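## Task

Remove all the ribbed, off-white support blocks still attached under the overhangs of the 3D-printed bracket, and place every one completely within the walls of the scrap tray. The bracket must finish resting on the table. It has a single thin leg beneath one end of its top bar; snapping that leg off means failure. The 'finished part' image shows the bracket with no supports, so everything in it is bracket. The 'sliced job' image shows the bracket as printed, supports coloured in greens; some may be gone already, and some can be hidden behind the bracket or another block. The same top-bar end is on the left in both images. At the end, release everything and pull the grippers away; nothing may rely on the robot holding it.

## Robot and tools

Robot: two arms, left_arm and right_arm, each with a parallel two-finger gripper and a wrist camera (cam_left_wrist, cam_right_wrist, both 672x504 pixels). The arm names do not refer to sides of an image.

Frames: results report each gripper in one scene frame. Origin sits on the table surface midway between the arms, +x reaches out over the table, +z is up, and left_arm is on the +y side. Positions are metres, orientation is a quaternion in w,x,y,z order. Reported hand positions get less accurate at long reach. In a gripper's own axes, the fingers point along +z and close along y; end_effector_position is the point between the pads, about 5 mm short of the fingertips.

The 14-number row (used by execute_actions and move): a single list covering both arms, left first: dx, dy, dz, rx, ry, rz, opening for left_arm, then the same seven for right_arm. Every value lies in [-1, 1]. dx..rz are offsets, not poses: they are measured in that gripper's own axes, counted from the gripper's pose in the most recent result showing it (before any such result in a scene, and in the second or later call within one reply, counted from where the robot is when that call starts). Scale: 1.0 equals 0.6 m for dx, dy, dz and 180 degrees for rotation; rx, ry, rz form one rotation vector. Opening is absolute: +1 fully open (0.070 m), -1 closed; a full close takes about 1 s or more. Zero offsets are not a pause: they send the arm back to its reference pose. To keep an arm still, give it the offset back to its desired pose in a reply's first call and zeros afterwards, with the opening it should keep.

execute_actions: argument actions, a list holding at most one entry. Empty list: just returns the state. {"rows": [...], "steps": n}: 1 to 15 rows, n from 1 to 15 (default 15), one row per control step of 1/30 s; each row is measured from the same reference, not from the row before; the final row repeats to fill the steps. {"steps": n} alone: a wait of up to 300 steps, counted from the previous result, so reply time is included. Optional pictures (true/false) controls camera images. A refused call moves nothing.

move: target is one 14-number row as above (offsets from the same reference). speed is path top speed in m/s, 0.002 to 0.5, default 0.25; rotation is capped at twice that in rad/s. Both grippers follow straight paths that finish together, lasting 0.5 to 10 s; anything longer is cut at 10 s. The opening is sent at the start. Paths ignore obstacles and the other arm, grippers lag and may overshoot speed near full stretch. The result adds a move: line with the ending (done, off_target, moving, held, fault), any limits (paced = command clipped, held = steps blocked, after which the arm can jump fast) and each gripper's remaining distance.

wait: seconds, 0 to 10; sends nothing new.
zoom_image: camera (cam_left_wrist or cam_right_wrist) and region [x0, y0, x1, y1] in pixels from the top-left, at most 504 by 504, for a sharper look at the latest image.
show_instructions: no arguments; displays the reference images.
finished_scene: scene, an integer 1 or 2; ends that scene for good and starts the next. Answering without any tool call ends all scenes.

Motion limits: each step, the commanded pose is clipped to within 70 mm and 16 degrees of the measured pose, and position wins over orientation if both cannot be met. After an action, the arm only continues to its last clipped pose, so large moves need several calls; read the pose in the result before sending the remainder. A Hand target line shows where each arm is being driven. A pose unreachable line and HELD marks mean a clearance check altered or blocked commands.

Gripping: grip_measured uses the same scale as opening. Command roughly 0.04 below grip_measured to hold firmly, less for a light hold. Pads push about 20 N at most; a quick close can squeeze harder. Readings can be off by about 1 mm.

Hazards: contact torque reaching a joint's load limit stops that arm for 10 s (wrist joints give way above about 4 N m). Long holding heats motors: a MOTOR HOT warning appears at 65 C, and at 80 C that arm drops its load and falls. Keep the arms from striking or pressing on each other. Never push or drop anything off the table. Loose objects may occasionally get a small push. Approach the parts slowly; fast contact and targets set deep past a surface press hard. Do not lever against the thin leg, do not drop supports outside the tray, and open the gripper and retreat before ending a scene.

Each tool is called after ">>>" as a command line: name --argument value for each argument, lists and objects as JSON in quotes; but a table of rows of numbers goes row by row, as --pt "numbers of a row", without its own name.

Reference images:

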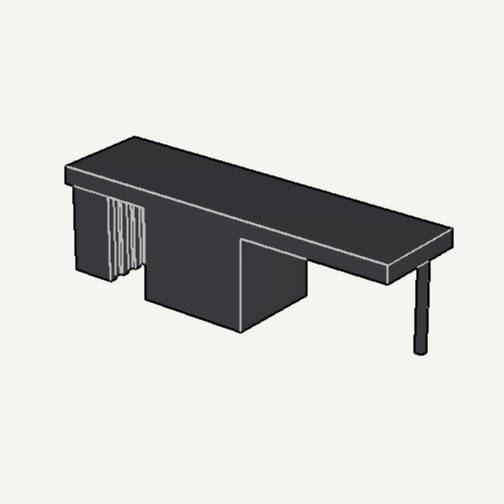

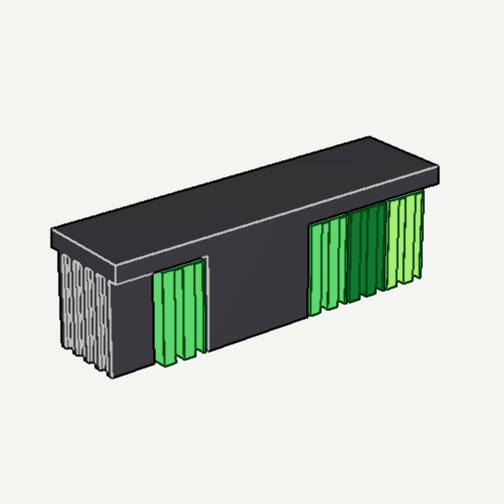

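## Session

>>> execute_actions --actions '[]'

Scene clock: 0.00 s of 8100.00 s.
left_arm: end_effector_position=(+0.5487, +0.2303, +0.2894) grip_measured=+1.00 end_effector_quat_wxyz=(+0.308, -0.196, +0.795, -0.484) | right_arm: end_effector_position=(+0.0192, +0.0763, +0.1892) grip_measured=+1.00 end_effector_quat_wxyz=(-0.245, +0.962, +0.062, +0.104)
Joint positions: left_arm=[ 0.325  2.151 -2.085 -1.127  0.969  0.044  0.07 ] | right_arm=[ 1.347  1.602 -1.329 -0.182  0.871 -1.684  0.07 ]
Joint torques (N m, as the arm reports them, + toward a larger angle): no reading
Motor temperatures (°C, as the motors report them): left_arm=[26 26 27 31 28 27] | right_arm=[26 30 28 26 28 29]
Hand target (left_arm): +0.549, +0.230, +0.289; +0.308, -0.196, +0.795, -0.484
Hand target (right_arm): +0.019, +0.076, +0.189; -0.245, +0.962, +0.062, +0.104

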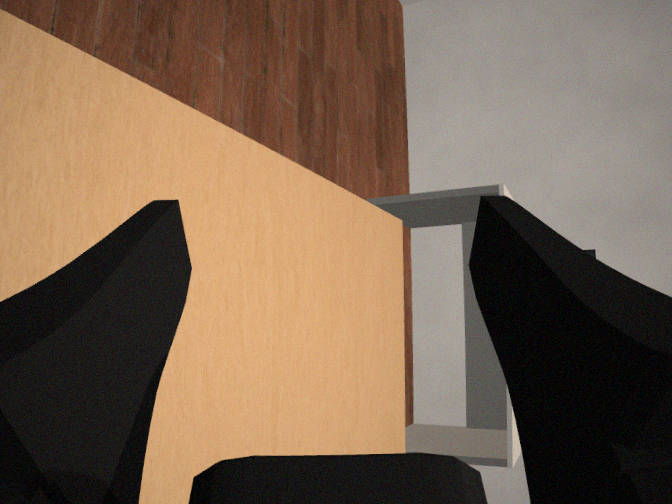

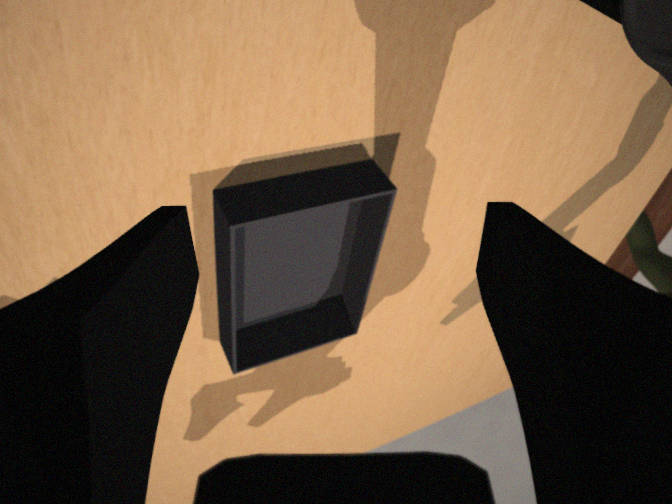

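>>> move --target '[0.397,-0.09,-0.308,-0.249,-0.013,0.245,1,0,0.25,-0.23,0,0,0,1]' --speed 0.35

Scene clock: 6.70 s of 8100.00 s.
left_arm: end_effector_position=(+0.2505, +0.1801, +0.3277) grip_measured=+1.00 end_effector_quat_wxyz=(+0.391, +0.003, +0.921, -0.004) | right_arm: end_effector_position=(+0.0211, -0.1217, +0.2418) grip_measured=+1.00 end_effector_quat_wxyz=(-0.245, +0.962, +0.062, +0.106)
Joint positions: left_arm=[-0.615  1.22  -1.371  0.564  1.229 -0.813  0.07 ] | right_arm=[ 1.206  0.911 -0.986 -0.076  1.197 -1.899  0.07 ]
Joint torques (N m, as the arm reports them, + toward a larger angle): left_arm=[ 0.69 -2.24 -4.21  0.33 -0.49  0.31] | right_arm=[ 1.68  1.52 -4.75  0.08 -0.4   0.35]
Motor temperatures (°C, as the motors report them): left_arm=[26 26 27 31 28 27] | right_arm=[26 30 28 26 28 29]
Hand target (left_arm): +0.251, +0.180, +0.329; +0.391, +0.003, +0.920, -0.004
Hand target (right_arm): +0.021, -0.122, +0.242; -0.245, +0.962, +0.063, +0.106
Off the commanded pose (left_arm): 0.002 m, 1 deg.
Off the commanded pose (right_arm): 0.003 m, 0 deg.
joint sent to its limit (left arm) — the command would take joint 5 (wrist pitch) past its upper limit, so that joint was sent only as far as its limit.
After step 90, 1.50 s passed at rest.
move: done

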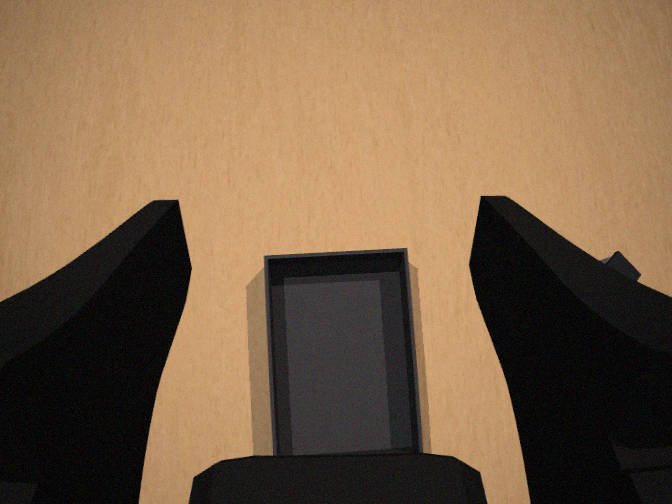

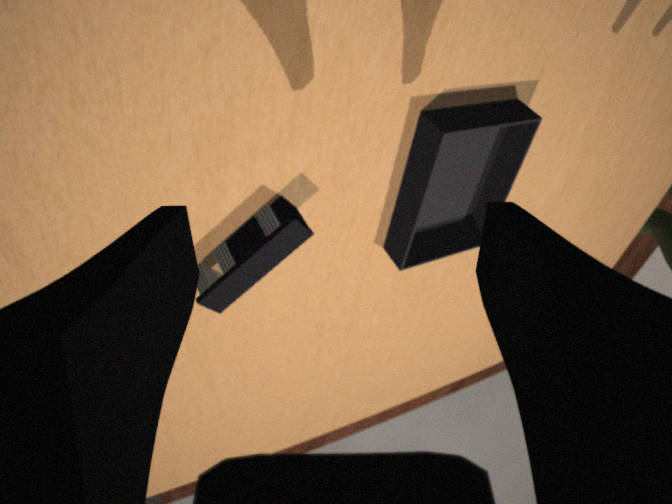

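>>> move --target '[0,0.1,0,0,0,0,1,0.273,0.125,0.084,0.155,0.063,0.772,1]' --speed 0.4

Scene clock: 12.30 s of 8100.00 s.
left_arm: end_effector_position=(+0.2506, +0.2399, +0.3254) grip_measured=+1.00 end_effector_quat_wxyz=(+0.388, +0.003, +0.922, -0.006) | right_arm: end_effector_position=(+0.2034, -0.1526, +0.2047) grip_measured=+1.00 end_effector_quat_wxyz=(+0.367, -0.318, +0.865, +0.124)
Joint positions: left_arm=[-0.305  1.101 -1.284  0.36   1.125 -0.506  0.07 ] | right_arm=[ 0.416  1.04  -0.761  0.132  0.59  -0.209  0.07 ]
Joint torques (N m, as the arm reports them, + toward a larger angle): left_arm=[ 0.19 -1.33 -3.22  0.1  -0.9   0.11] | right_arm=[ 1.71 -0.3  -7.6   0.25 -0.5   0.06]
Motor temperatures (°C, as the motors report them): left_arm=[26 26 27 31 28 27] | right_arm=[26 30 29 26 28 29]
Hand target (left_arm): +0.251, +0.240, +0.325; +0.388, +0.003, +0.922, -0.006
Hand target (right_arm): +0.203, -0.153, +0.205; +0.367, -0.318, +0.865, +0.124
Off the commanded pose (left_arm): 0.002 m, 0 deg.
Off the commanded pose (right_arm): 0.003 m, 1 deg.
move: done

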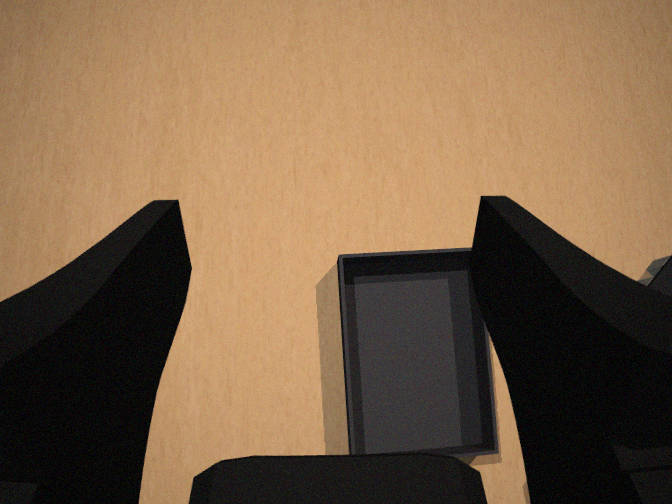

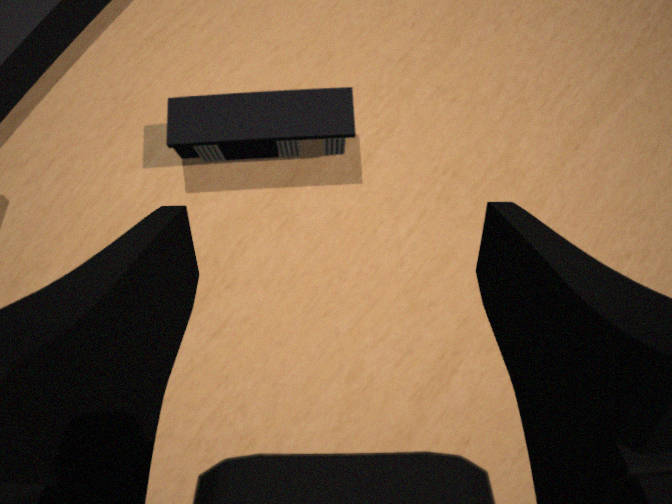

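>>> move --target '[0,0,0,0,0,0,1,0.09,0.072,0.18,0,-0.14,0,1]'

>>> zoom_image --camera "cam_right_wrist" --region '[140,30,540,330]'

Scene clock: 15.50 s of 8100.00 s.
left_arm: end_effector_position=(+0.2506, +0.2399, +0.3254) grip_measured=+1.00 end_effector_quat_wxyz=(+0.388, +0.003, +0.922, -0.006) | right_arm: end_effector_position=(+0.2069, -0.0961, +0.0876) grip_measured=+1.00 end_effector_quat_wxyz=(+0.546, -0.281, +0.765, +0.191)
Joint positions: left_arm=[-0.305  1.101 -1.284  0.36   1.125 -0.506  0.07 ] | right_arm=[ 0.714  1.639 -0.182  0.202 -1.037 -0.058  0.07 ]
Joint torques (N m, as the arm reports them, + toward a larger angle): left_arm=[ 0.6  -1.22 -3.26  0.25 -0.84  0.2 ] | right_arm=[ 1.8  -3.23 -1.42  0.2  -0.55  0.25]
Motor temperatures (°C, as the motors report them): left_arm=[26 26 27 31 28 27] | right_arm=[26 30 29 26 28 29]
Hand target (left_arm): +0.251, +0.240, +0.325; +0.388, +0.003, +0.922, -0.006
Hand target (right_arm): +0.207, -0.096, +0.088; +0.547, -0.281, +0.765, +0.191
Off the commanded pose (left_arm): 0.000 m, 0 deg.
Off the commanded pose (right_arm): 0.002 m, 0 deg.
move: done

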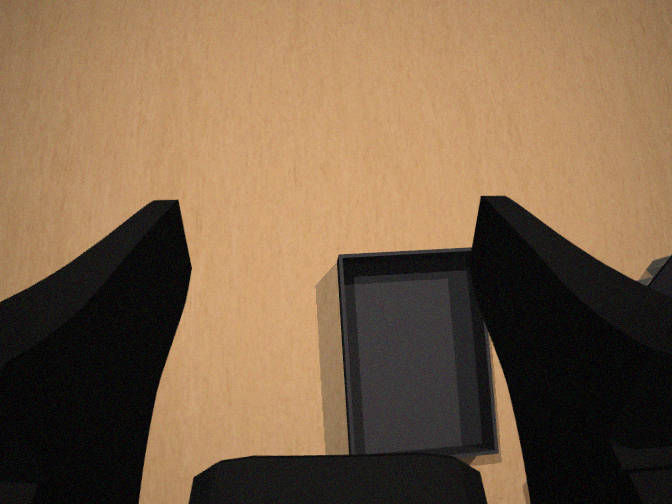

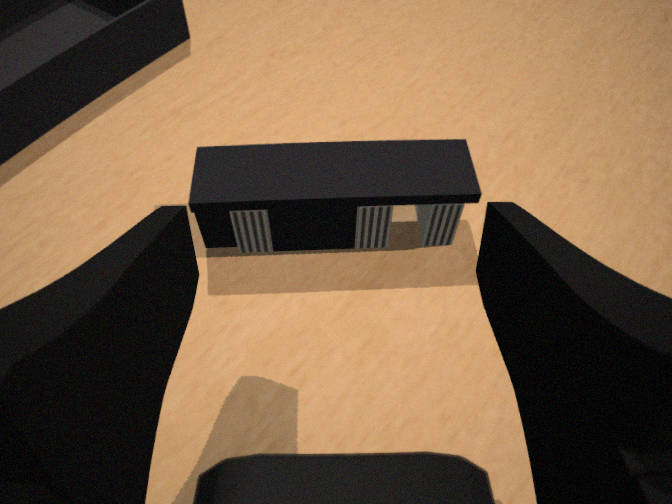

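Region (140, 30, 540, 330) of cam_right_wrist's 672x504 image, scaled by 1.260, with more detail than that image has; it fills the top 378 rows of this view, and the rest is white.

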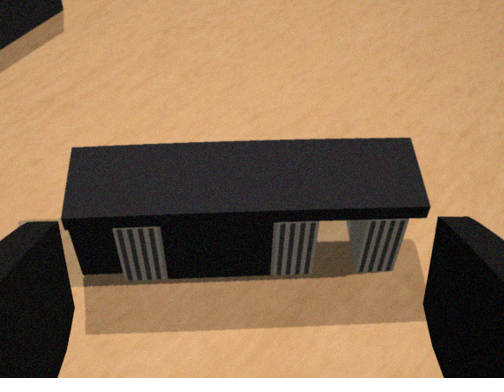

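>>> move --target '[0.383,-0.372,0.263,0.208,-0.075,0.158,0.6,0.065,-0.068,0.03,0.018,0,0,-0.3]'

Scene clock: 22.90 s of 8100.00 s.
left_arm: end_effector_position=(+0.2029, +0.0102, +0.0556) grip_measured=+0.60 end_effector_quat_wxyz=(+0.462, +0.352, +0.789, -0.203) | right_arm: end_effector_position=(+0.2373, -0.1263, +0.0451) grip_measured=-0.30 end_effector_quat_wxyz=(+0.535, -0.272, +0.784, +0.161)
Joint positions: left_arm=[-0.791  1.742 -0.415 -0.171 -0.729  0.069  0.056] | right_arm=[ 0.485  1.883 -0.187  0.017 -1.223 -0.041  0.025]
Joint torques (N m, as the arm reports them, + toward a larger angle): left_arm=[ 0.33 -3.89 -2.07  0.06 -1.03  0.11] | right_arm=[ 1.28 -5.51 -1.81  0.08 -0.51  0.11]
Motor temperatures (°C, as the motors report them): left_arm=[26 26 27 31 28 27] | right_arm=[26 30 29 26 29 29]
Hand target (left_arm): +0.203, +0.010, +0.056; +0.462, +0.352, +0.789, -0.203
Hand target (right_arm): +0.237, -0.126, +0.045; +0.535, -0.272, +0.783, +0.161
Off the commanded pose (left_arm): 0.006 m, 1 deg.
Off the commanded pose (right_arm): 0.001 m, 3 deg.
joint sent to its limit (right arm) — the command would take joint 5 (wrist pitch) past its lower limit, so that joint was sent only as far as its limit.
After step 90, 1.20 s passed at rest.
move: off_target (left_arm, right_arm); limits=paced

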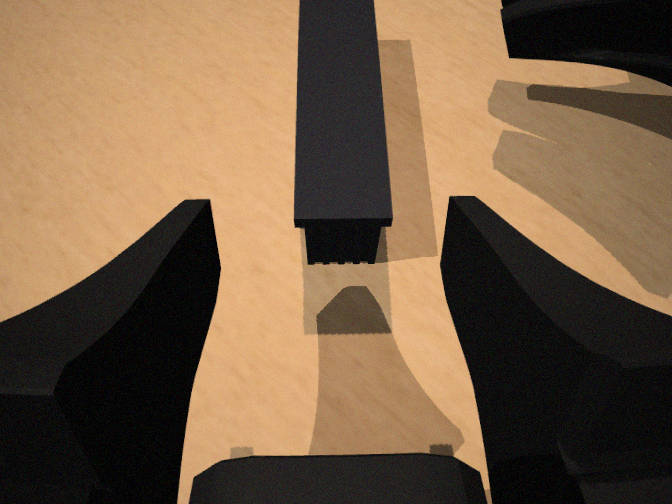

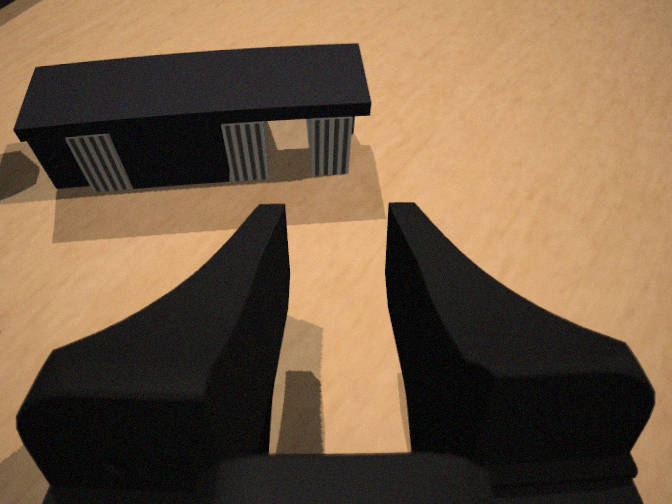

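>>> move --target '[0.022,-0.007,0.066,0,0,0,0.6,0.015,0,0.06,-0.036,0.07,-0.015,-0.3]' --speed 0.1

Scene clock: 26.00 s of 8100.00 s.
left_arm: end_effector_position=(+0.2191, -0.0139, +0.0251) grip_measured=+0.60 end_effector_quat_wxyz=(+0.461, +0.352, +0.789, -0.203) | right_arm: end_effector_position=(+0.2625, -0.1089, +0.0240) grip_measured=-0.30 end_effector_quat_wxyz=(+0.434, -0.336, +0.820, +0.161)
Joint positions: left_arm=[-0.793  1.937 -0.516 -0.157 -0.822  0.047  0.056] | right_arm=[ 0.364  1.818 -0.421 -0.281 -0.711  0.053  0.025]
Joint torques (N m, as the arm reports them, + toward a larger angle): left_arm=[-0.36 -5.59 -2.59  0.12 -1.06 -0.16] | right_arm=[ 0.43 -4.6  -2.44  0.27 -0.68 -0.03]
Motor temperatures (°C, as the motors report them): left_arm=[26 26 27 31 29 27] | right_arm=[26 30 29 26 29 29]
Hand target (left_arm): +0.219, -0.014, +0.025; +0.461, +0.352, +0.789, -0.203
Hand target (right_arm): +0.262, -0.109, +0.023; +0.433, -0.336, +0.820, +0.161
Off the commanded pose (left_arm): 0.001 m, 0 deg.
Off the commanded pose (right_arm): 0.001 m, 0 deg.
move: done

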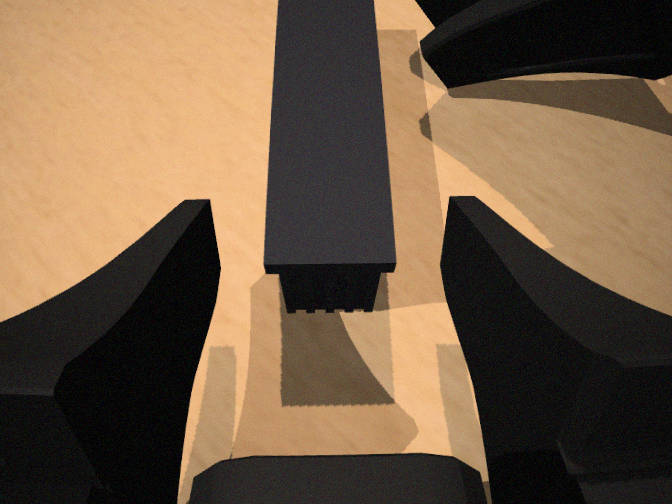

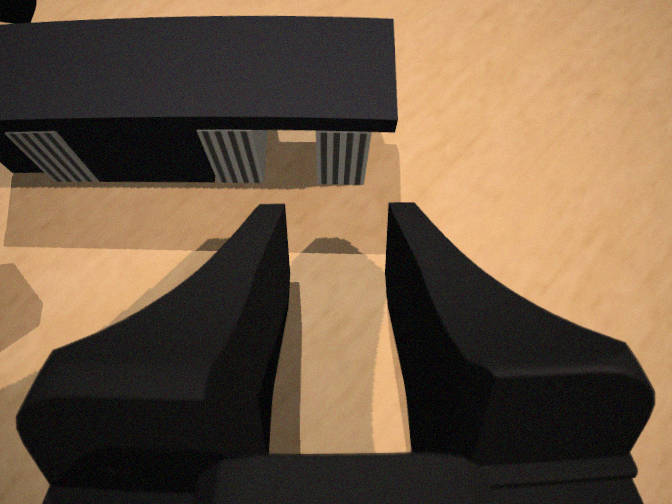

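>>> move --target '[-0.016,0,0.056,0,0,0,0.6,0.005,-0.004,0.005,0,-0.04,0,-0.42]' --speed 0.08

>>> move --target '[0,0,0,0,0,0,-0.3,0.005,0,0.015,0,0,0,-0.42]' --speed 0.05

Scene clock: 28.57 s of 8100.00 s.
left_arm: end_effector_position=(+0.2424, -0.0393, +0.0174) grip_measured=+0.60 end_effector_quat_wxyz=(+0.462, +0.352, +0.789, -0.203) | right_arm: end_effector_position=(+0.2648, -0.1109, +0.0192) grip_measured=-0.42 end_effector_quat_wxyz=(+0.485, -0.325, +0.791, +0.181)
Joint positions: left_arm=[-0.774  2.023 -0.658 -0.143 -0.766  0.052  0.056] | right_arm=[ 0.328  1.951 -0.361 -0.271 -1.022 -0.012  0.02 ]
Joint torques (N m, as the arm reports them, + toward a larger angle): left_arm=[ 0.44 -6.   -2.13  0.07 -0.97  0.28] | right_arm=[ 0.44 -5.32 -0.75  0.03 -0.49 -0.04]
Motor temperatures (°C, as the motors report them): left_arm=[26 26 27 31 29 27] | right_arm=[26 30 29 26 29 29]
Hand target (left_arm): +0.242, -0.039, +0.017; +0.461, +0.352, +0.789, -0.203
Hand target (right_arm): +0.265, -0.111, +0.019; +0.485, -0.326, +0.791, +0.181
Off the commanded pose (left_arm): 0.001 m, 0 deg.
Off the commanded pose (right_arm): 0.001 m, 0 deg.
move: done

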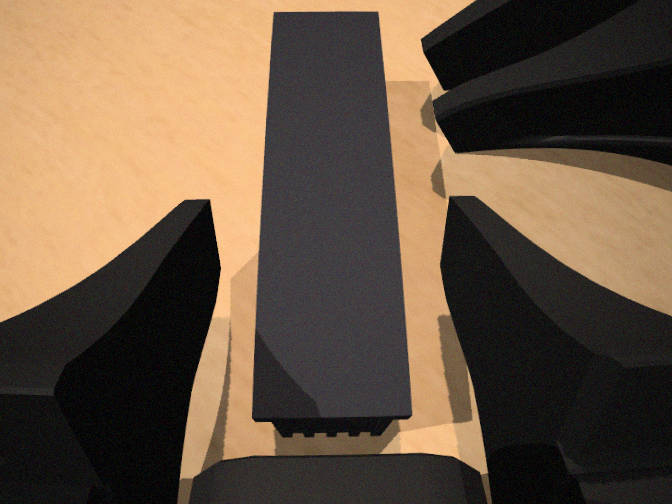

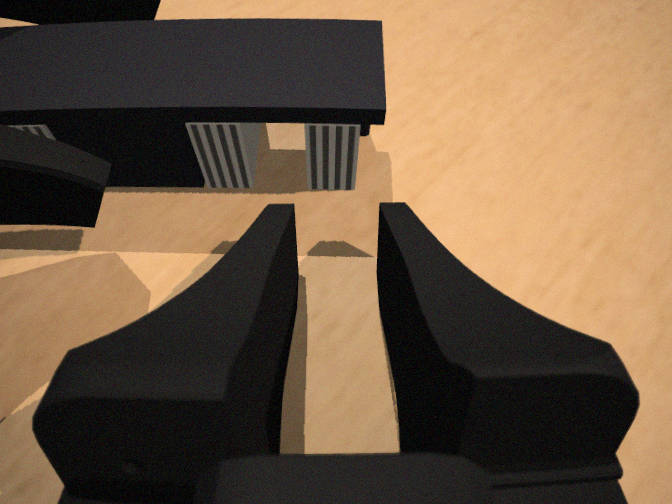

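Scene clock: 29.27 s of 8100.00 s.
left_arm: end_effector_position=(+0.2425, -0.0394, +0.0174) grip_measured=-0.13 end_effector_quat_wxyz=(+0.462, +0.352, +0.789, -0.203) | right_arm: end_effector_position=(+0.2723, -0.1047, +0.0180) grip_measured=-0.42 end_effector_quat_wxyz=(+0.494, -0.323, +0.786, +0.184)
Joint positions: left_arm=[-0.774  2.023 -0.659 -0.143 -0.766  0.052  0.03 ] | right_arm=[ 0.336  1.989 -0.391 -0.259 -1.053 -0.018  0.02 ]
Joint torques (N m, as the arm reports them, + toward a larger angle): left_arm=[ 0.41 -5.93 -2.39  0.11 -0.87  0.3 ] | right_arm=[ 2.08  7.12  5.2   0.2   2.97 -0.49]
Motor temperatures (°C, as the motors report them): left_arm=[26 26 27 31 29 27] | right_arm=[26 30 29 26 29 29]
Hand target (left_arm): +0.242, -0.039, +0.017; +0.462, +0.352, +0.789, -0.203
Hand target (right_arm): +0.270, -0.106, +0.012; +0.485, -0.325, +0.791, +0.181
Off the commanded pose (left_arm): 0.000 m, 0 deg.
Off the commanded pose (right_arm): 0.006 m, 1 deg.
move: off_target (right_arm)

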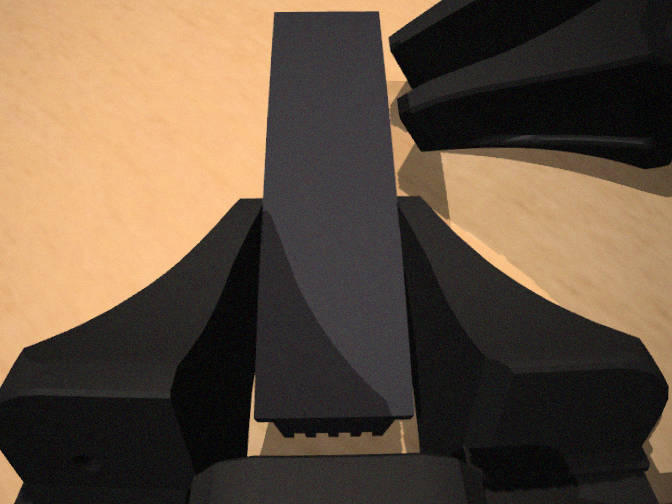

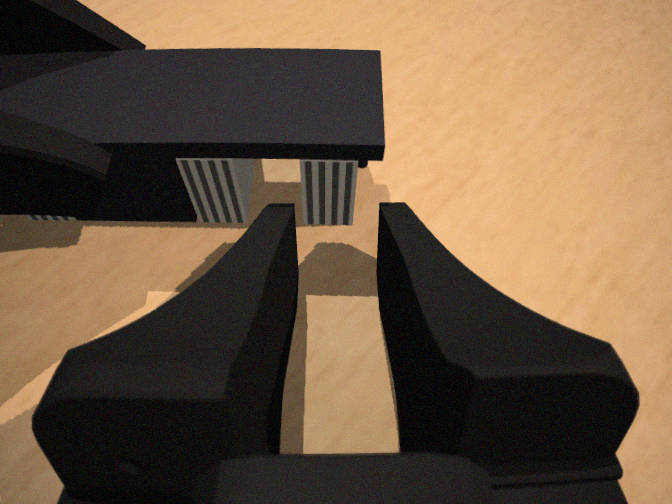

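>>> move --target '[0,0,0,0,0,0,-0.3,-0.0135,0.0035,0.021,0,0,0,-0.45]' --speed 0.03

Scene clock: 30.87 s of 8100.00 s.
left_arm: end_effector_position=(+0.2425, -0.0394, +0.0174) grip_measured=-0.13 end_effector_quat_wxyz=(+0.462, +0.352, +0.789, -0.203) | right_arm: end_effector_position=(+0.2812, -0.0926, +0.0187) grip_measured=-0.45 end_effector_quat_wxyz=(+0.493, -0.324, +0.786, +0.184)
Joint positions: left_arm=[-0.774  2.023 -0.659 -0.143 -0.766  0.052  0.03 ] | right_arm=[ 0.368  1.995 -0.447 -0.235 -1.002 -0.005  0.019]
Joint torques (N m, as the arm reports them, + toward a larger angle): left_arm=[ 0.36 -5.93 -2.19  0.13 -0.85  0.3 ] | right_arm=[1.45 0.76 2.01 0.17 2.01 0.03]
Motor temperatures (°C, as the motors report them): left_arm=[26 26 27 31 29 27] | right_arm=[26 30 29 26 30 29]
Hand target (left_arm): +0.242, -0.039, +0.017; +0.462, +0.352, +0.789, -0.203
Hand target (right_arm): +0.281, -0.093, +0.020; +0.494, -0.323, +0.786, +0.184
Off the commanded pose (left_arm): 0.000 m, 0 deg.
Off the commanded pose (right_arm): 0.001 m, 0 deg.
move: done

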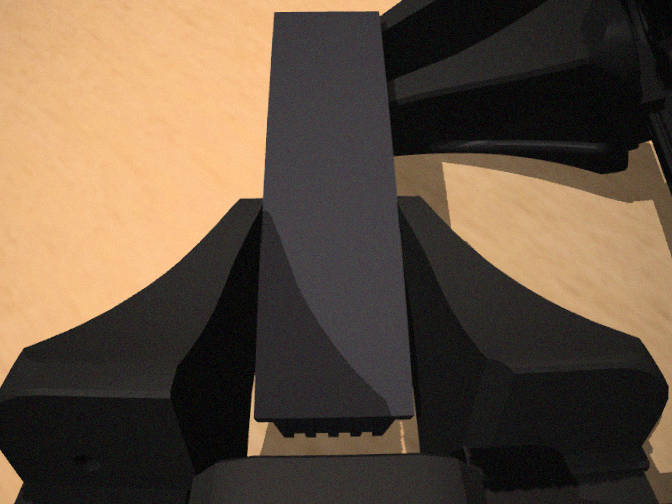

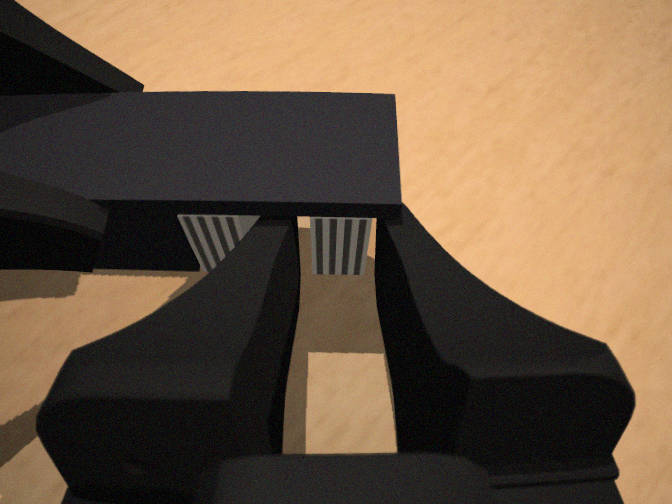

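>>> move --target '[0,0,0,0,0,0,-0.3,-0.003,0,-0.001,0,0,0,-0.8]' --speed 0.03

>>> move --target '[0,0,0,0,0,0,-0.3,0.004,0.002,-0.01,0,0,0,-0.8]' --speed 0.01

Scene clock: 32.67 s of 8100.00 s.
left_arm: end_effector_position=(+0.2423, -0.0395, +0.0174) grip_measured=-0.13 end_effector_quat_wxyz=(+0.462, +0.352, +0.788, -0.203) | right_arm: end_effector_position=(+0.2811, -0.0932, +0.0194) grip_measured=-0.62 end_effector_quat_wxyz=(+0.492, -0.323, +0.788, +0.183)
Joint positions: left_arm=[-0.775  2.023 -0.658 -0.142 -0.766  0.052  0.03 ] | right_arm=[ 0.367  1.987 -0.447 -0.236 -0.99  -0.002  0.013]
Joint torques (N m, as the arm reports them, + toward a larger angle): left_arm=[ 0.77 -5.86 -2.24 -0.4  -0.95  0.18] | right_arm=[ 2.88 -5.02  0.42 -0.28  0.14  0.12]
Motor temperatures (°C, as the motors report them): left_arm=[26 26 27 31 29 27] | right_arm=[26 30 29 26 30 29]
Hand target (left_arm): +0.242, -0.039, +0.017; +0.462, +0.352, +0.789, -0.203
Hand target (right_arm): +0.281, -0.092, +0.021; +0.493, -0.324, +0.786, +0.184
Off the commanded pose (left_arm): 0.000 m, 0 deg.
Off the commanded pose (right_arm): 0.002 m, 0 deg.
move: done

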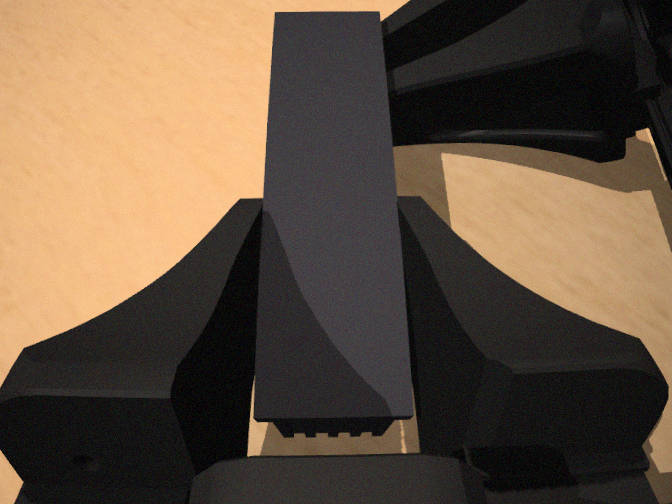

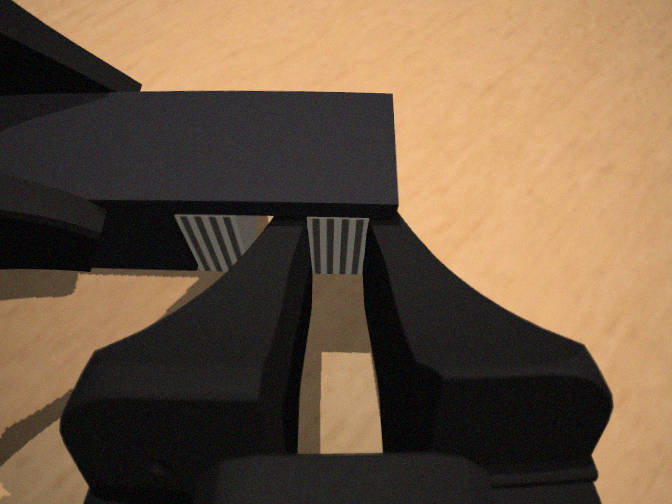

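Scene clock: 33.53 s of 8100.00 s.
left_arm: end_effector_position=(+0.2414, -0.0403, +0.0177) grip_measured=-0.12 end_effector_quat_wxyz=(+0.461, +0.354, +0.788, -0.204) | right_arm: end_effector_position=(+0.2759, -0.0971, +0.0198) grip_measured=-0.62 end_effector_quat_wxyz=(+0.492, -0.323, +0.788, +0.183)
Joint positions: left_arm=[-0.777  2.022 -0.658 -0.14  -0.766  0.053  0.031] | right_arm=[ 0.365  1.978 -0.42  -0.234 -1.006 -0.007  0.013]
Joint torques (N m, as the arm reports them, + toward a larger angle): left_arm=[ 5.76 -5.22 -2.15 -1.98 -1.11 -0.11] | right_arm=[ 2.33 -6.1   3.89 -0.87 -0.15 -0.31]
Motor temperatures (°C, as the motors report them): left_arm=[26 26 27 31 29 27] | right_arm=[26 30 29 26 30 29]
Hand target (left_arm): +0.242, -0.040, +0.017; +0.462, +0.352, +0.788, -0.203
Hand target (right_arm): +0.276, -0.097, +0.020; +0.492, -0.323, +0.788, +0.183
Off the commanded pose (left_arm): 0.001 m, 0 deg.
Off the commanded pose (right_arm): 0.000 m, 0 deg.
move: done

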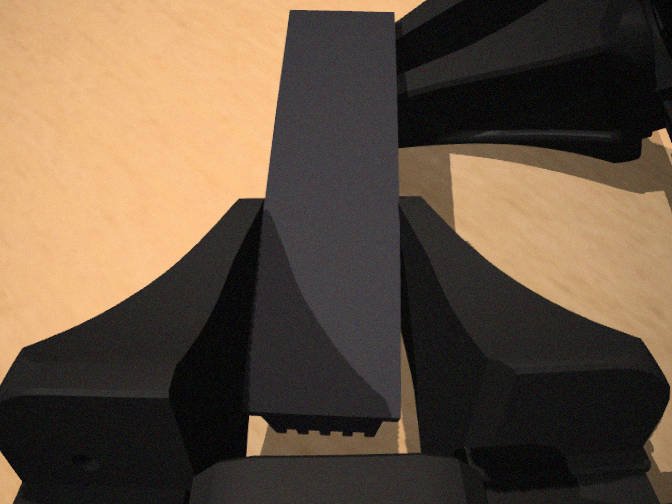

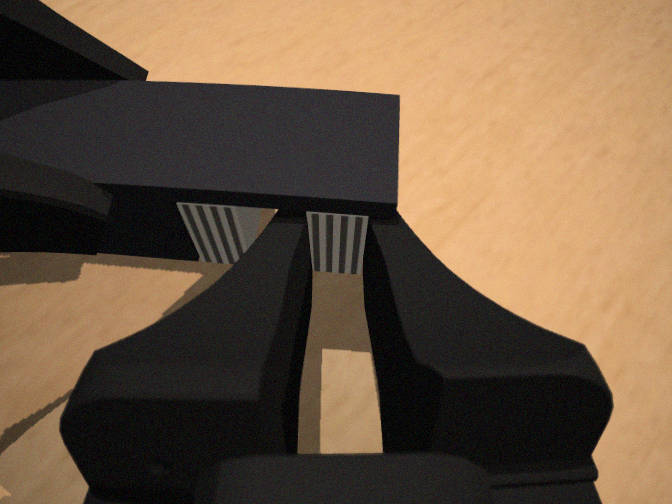

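>>> move --target '[0,0,0,0,0,0,-0.3,-0.003,0.008,0.005,0,0,0,-0.8]' --speed 0.01

Scene clock: 34.87 s of 8100.00 s.
left_arm: end_effector_position=(+0.2420, -0.0384, +0.0166) grip_measured=-0.12 end_effector_quat_wxyz=(+0.460, +0.352, +0.790, -0.202) | right_arm: end_effector_position=(+0.2751, -0.0916, +0.0198) grip_measured=-0.61 end_effector_quat_wxyz=(+0.491, -0.322, +0.789, +0.182)
Joint positions: left_arm=[-0.774  2.022 -0.656 -0.143 -0.764  0.053  0.031] | right_arm=[ 0.392  1.979 -0.429 -0.204 -0.997 -0.008  0.013]
Joint torques (N m, as the arm reports them, + toward a larger angle): left_arm=[ 1.84 -4.28 -5.23 -0.59 -1.53 -0.24] | right_arm=[ 8.8  -3.95 -0.36 -2.71 -0.48 -0.39]
Motor temperatures (°C, as the motors report them): left_arm=[26 26 27 32 29 27] | right_arm=[26 30 29 26 30 29]
Hand target (left_arm): +0.241, -0.040, +0.018; +0.461, +0.354, +0.788, -0.204
Hand target (right_arm): +0.275, -0.091, +0.020; +0.491, -0.323, +0.788, +0.183
Off the commanded pose (left_arm): 0.002 m, 0 deg.
Off the commanded pose (right_arm): 0.000 m, 0 deg.
move: done

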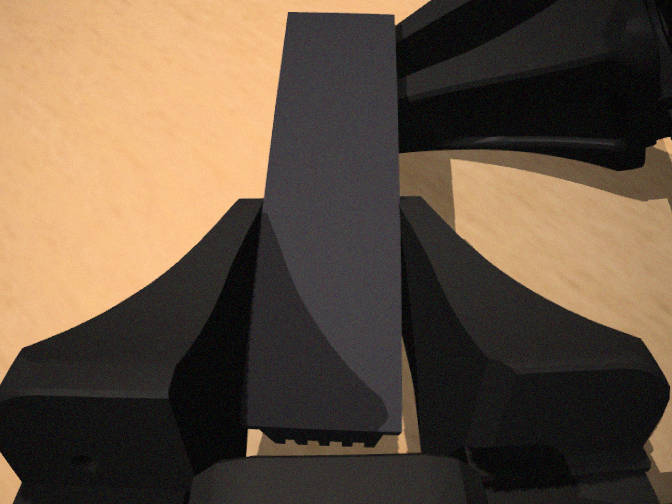

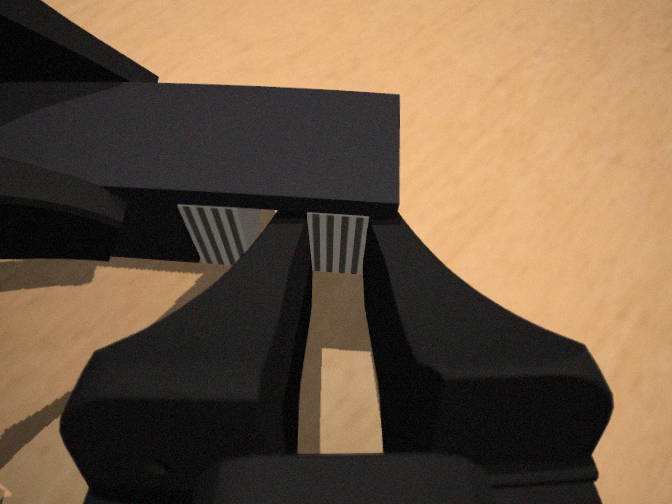

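>>> move --target '[0,0,0,0,0,0,-0.3,-0.002,0.004,0,-0.02,0,0.05,-0.8]' --speed 0.04

Scene clock: 37.93 s of 8100.00 s.
left_arm: end_effector_position=(+0.2421, -0.0385, +0.0169) grip_measured=-0.13 end_effector_quat_wxyz=(+0.461, +0.352, +0.789, -0.202) | right_arm: end_effector_position=(+0.2740, -0.0897, +0.0208) grip_measured=-0.62 end_effector_quat_wxyz=(+0.465, -0.274, +0.805, +0.245)
Joint positions: left_arm=[-0.774  2.022 -0.656 -0.143 -0.765  0.053  0.03 ] | right_arm=[ 0.336  1.981 -0.442 -0.341 -0.994  0.2    0.013]
Joint torques (N m, as the arm reports them, + toward a larger angle): left_arm=[ 0.43 -5.77 -1.12 -0.22 -0.59  0.11] | right_arm=[ 0.37 -4.75 -3.44  0.17 -0.73 -0.01]
Motor temperatures (°C, as the motors report them): left_arm=[26 27 27 31 29 27] | right_arm=[26 30 29 26 30 29]
Hand target (left_arm): +0.242, -0.038, +0.017; +0.460, +0.352, +0.790, -0.202
Hand target (right_arm): +0.274, -0.090, +0.021; +0.465, -0.274, +0.805, +0.245
Off the commanded pose (left_arm): 0.000 m, 0 deg.
Off the commanded pose (right_arm): 0.000 m, 0 deg.
move: done

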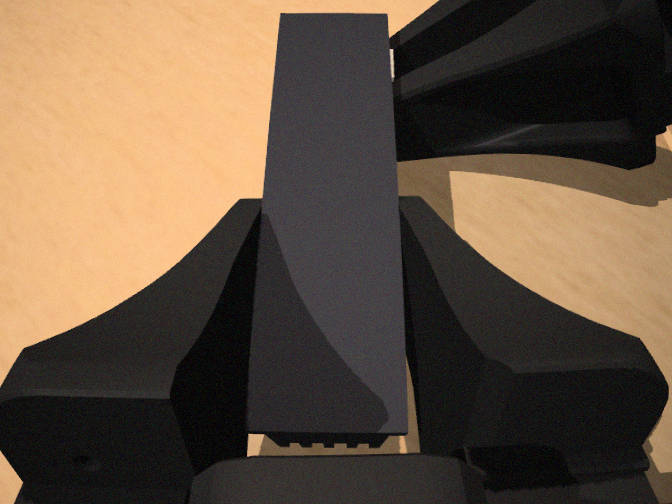

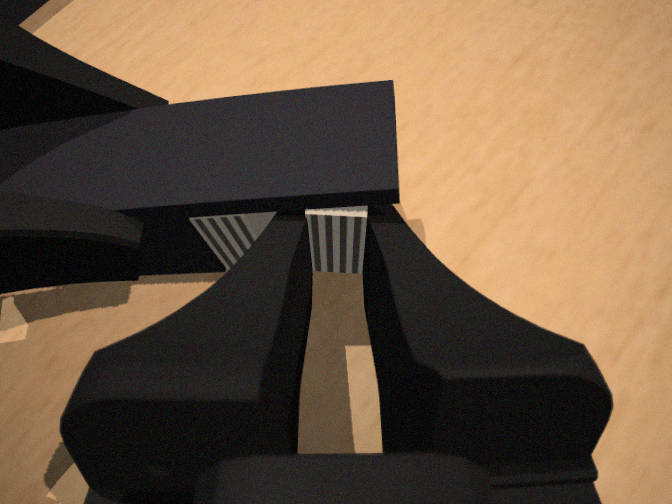

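>>> move --target '[0,0,0,0,0,0,-0.3,0.028,0.002,-0.062,0.01,0,-0.045,-0.8]' --speed 0.05

>>> move --target '[-0.014,0,-0.008,0,0,0,-0.3,-0.003,-0.13,0,0,0,0,-0.8]' --speed 0.1

>>> move --target '[0,0,0,0,0,0,-0.3,0,0,0,0,0,0,-0.4]'

Scene clock: 40.57 s of 8100.00 s.
left_arm: end_effector_position=(+0.2420, -0.0383, +0.0165) grip_measured=-0.13 end_effector_quat_wxyz=(+0.460, +0.352, +0.790, -0.202) | right_arm: end_effector_position=(+0.2433, -0.1169, +0.0231) grip_measured=-0.62 end_effector_quat_wxyz=(+0.486, -0.324, +0.788, +0.198)
Joint positions: left_arm=[-0.774  2.022 -0.655 -0.143 -0.764  0.053  0.03 ] | right_arm=[ 0.319  1.931 -0.274 -0.3   -1.103 -0.002  0.013]
Joint torques (N m, as the arm reports them, + toward a larger angle): left_arm=[ 0.36 -5.85 -2.19 -0.17 -1.1   0.29] | right_arm=[ 0.33 -5.76 -1.27  0.21 -0.62  0.29]
Motor temperatures (°C, as the motors report them): left_arm=[26 27 27 31 29 27] | right_arm=[26 30 29 26 30 29]
Hand target (left_arm): +0.242, -0.038, +0.017; +0.461, +0.352, +0.789, -0.202
Hand target (right_arm): +0.244, -0.117, +0.023; +0.485, -0.323, +0.788, +0.198
Off the commanded pose (left_arm): 0.000 m, 0 deg.
Off the commanded pose (right_arm): 0.000 m, 0 deg.
move: done

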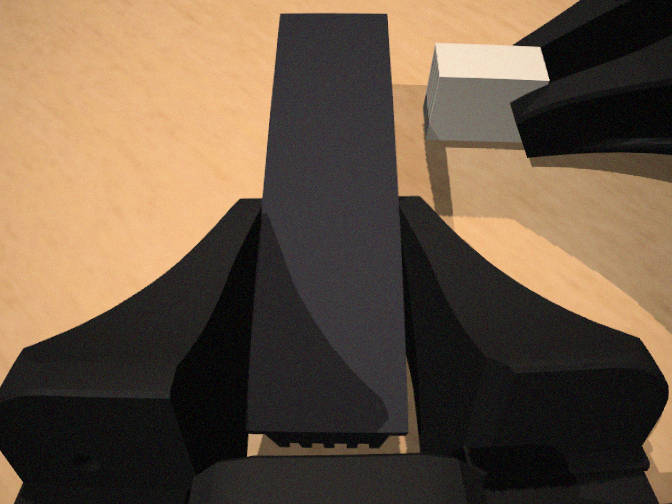

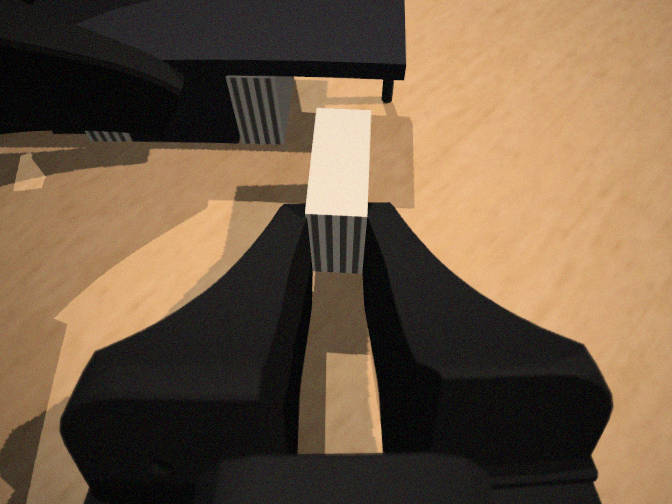

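Scene clock: 41.67 s of 8100.00 s.
left_arm: end_effector_position=(+0.2418, -0.0380, +0.0261) grip_measured=-0.13 end_effector_quat_wxyz=(+0.460, +0.352, +0.790, -0.202) | right_arm: end_effector_position=(+0.2998, -0.1739, +0.0244) grip_measured=-0.62 end_effector_quat_wxyz=(+0.485, -0.325, +0.788, +0.194)
Joint positions: left_arm=[-0.774  1.984 -0.655 -0.149 -0.726  0.061  0.03 ] | right_arm=[-0.075  1.954 -0.431 -0.74  -0.998  0.091  0.013]
Joint torques (N m, as the arm reports them, + toward a larger angle): left_arm=[ 0.6  -5.77 -2.95 -0.2  -0.98  0.25] | right_arm=[ 1.96 -4.6  -1.49  0.29 -0.58 -0.04]
Motor temperatures (°C, as the motors report them): left_arm=[26 27 27 31 29 27] | right_arm=[26 30 29 26 30 29]
Hand target (left_arm): +0.242, -0.038, +0.026; +0.460, +0.352, +0.790, -0.202
Hand target (right_arm): +0.299, -0.174, +0.024; +0.485, -0.326, +0.788, +0.194
Off the commanded pose (left_arm): 0.000 m, 0 deg.
Off the commanded pose (right_arm): 0.002 m, 0 deg.
move: done

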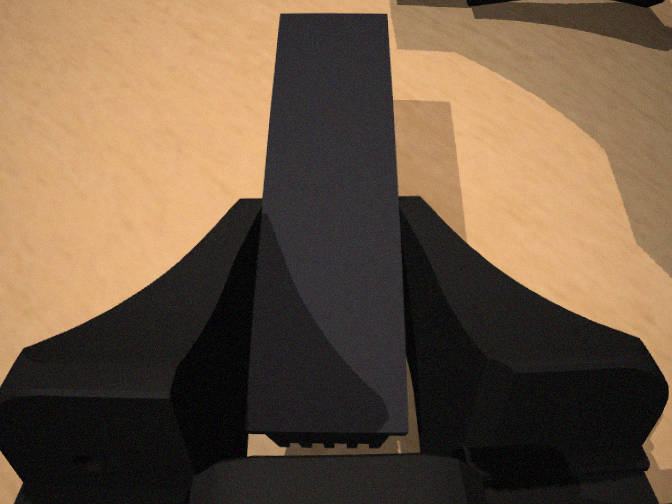

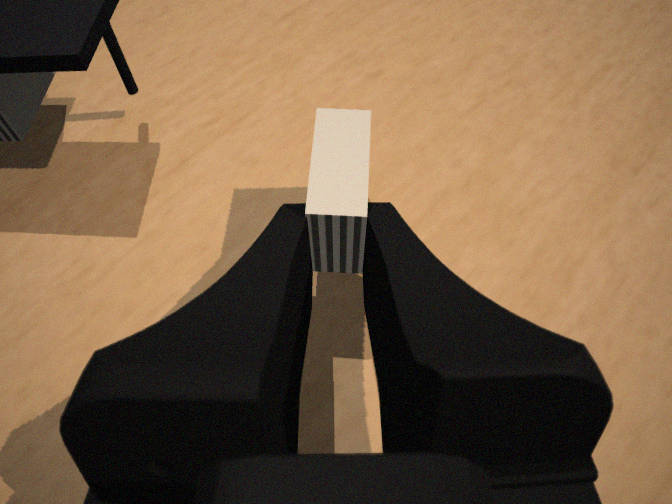

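Scene clock: 42.17 s of 8100.00 s.
left_arm: end_effector_position=(+0.2418, -0.0380, +0.0261) grip_measured=-0.13 end_effector_quat_wxyz=(+0.460, +0.352, +0.790, -0.202) | right_arm: end_effector_position=(+0.2998, -0.1740, +0.0244) grip_measured=-0.40 end_effector_quat_wxyz=(+0.485, -0.325, +0.788, +0.194)
Joint positions: left_arm=[-0.774  1.984 -0.655 -0.149 -0.726  0.061  0.03 ] | right_arm=[-0.075  1.954 -0.431 -0.74  -0.998  0.091  0.021]
Joint torques (N m, as the arm reports them, + toward a larger angle): left_arm=[ 0.57 -5.79 -2.89 -0.2  -0.95  0.29] | right_arm=[ 1.47 -4.57 -2.07  0.22 -0.56  0.07]
Motor temperatures (°C, as the motors report them): left_arm=[26 27 27 31 29 27] | right_arm=[26 30 29 26 30 29]
Hand target (left_arm): +0.242, -0.038, +0.026; +0.460, +0.352, +0.790, -0.202
Hand target (right_arm): +0.300, -0.174, +0.024; +0.485, -0.325, +0.788, +0.194
Off the commanded pose (left_arm): 0.000 m, 0 deg.
Off the commanded pose (right_arm): 0.000 m, 0 deg.
move: done

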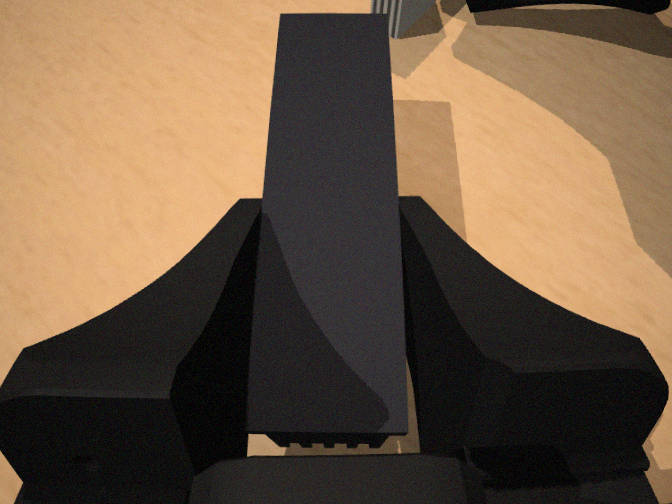

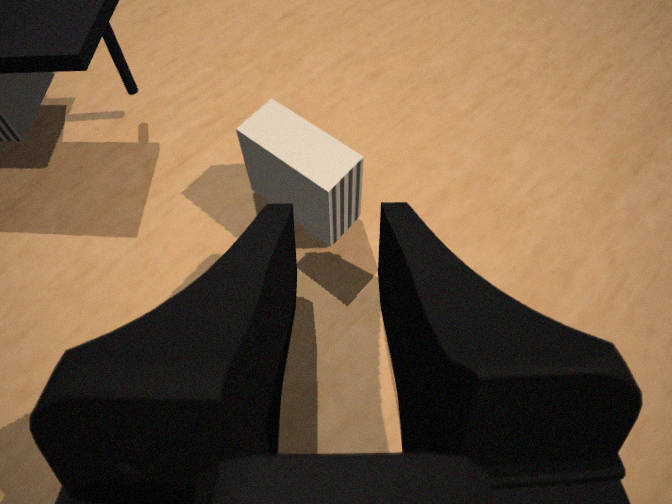

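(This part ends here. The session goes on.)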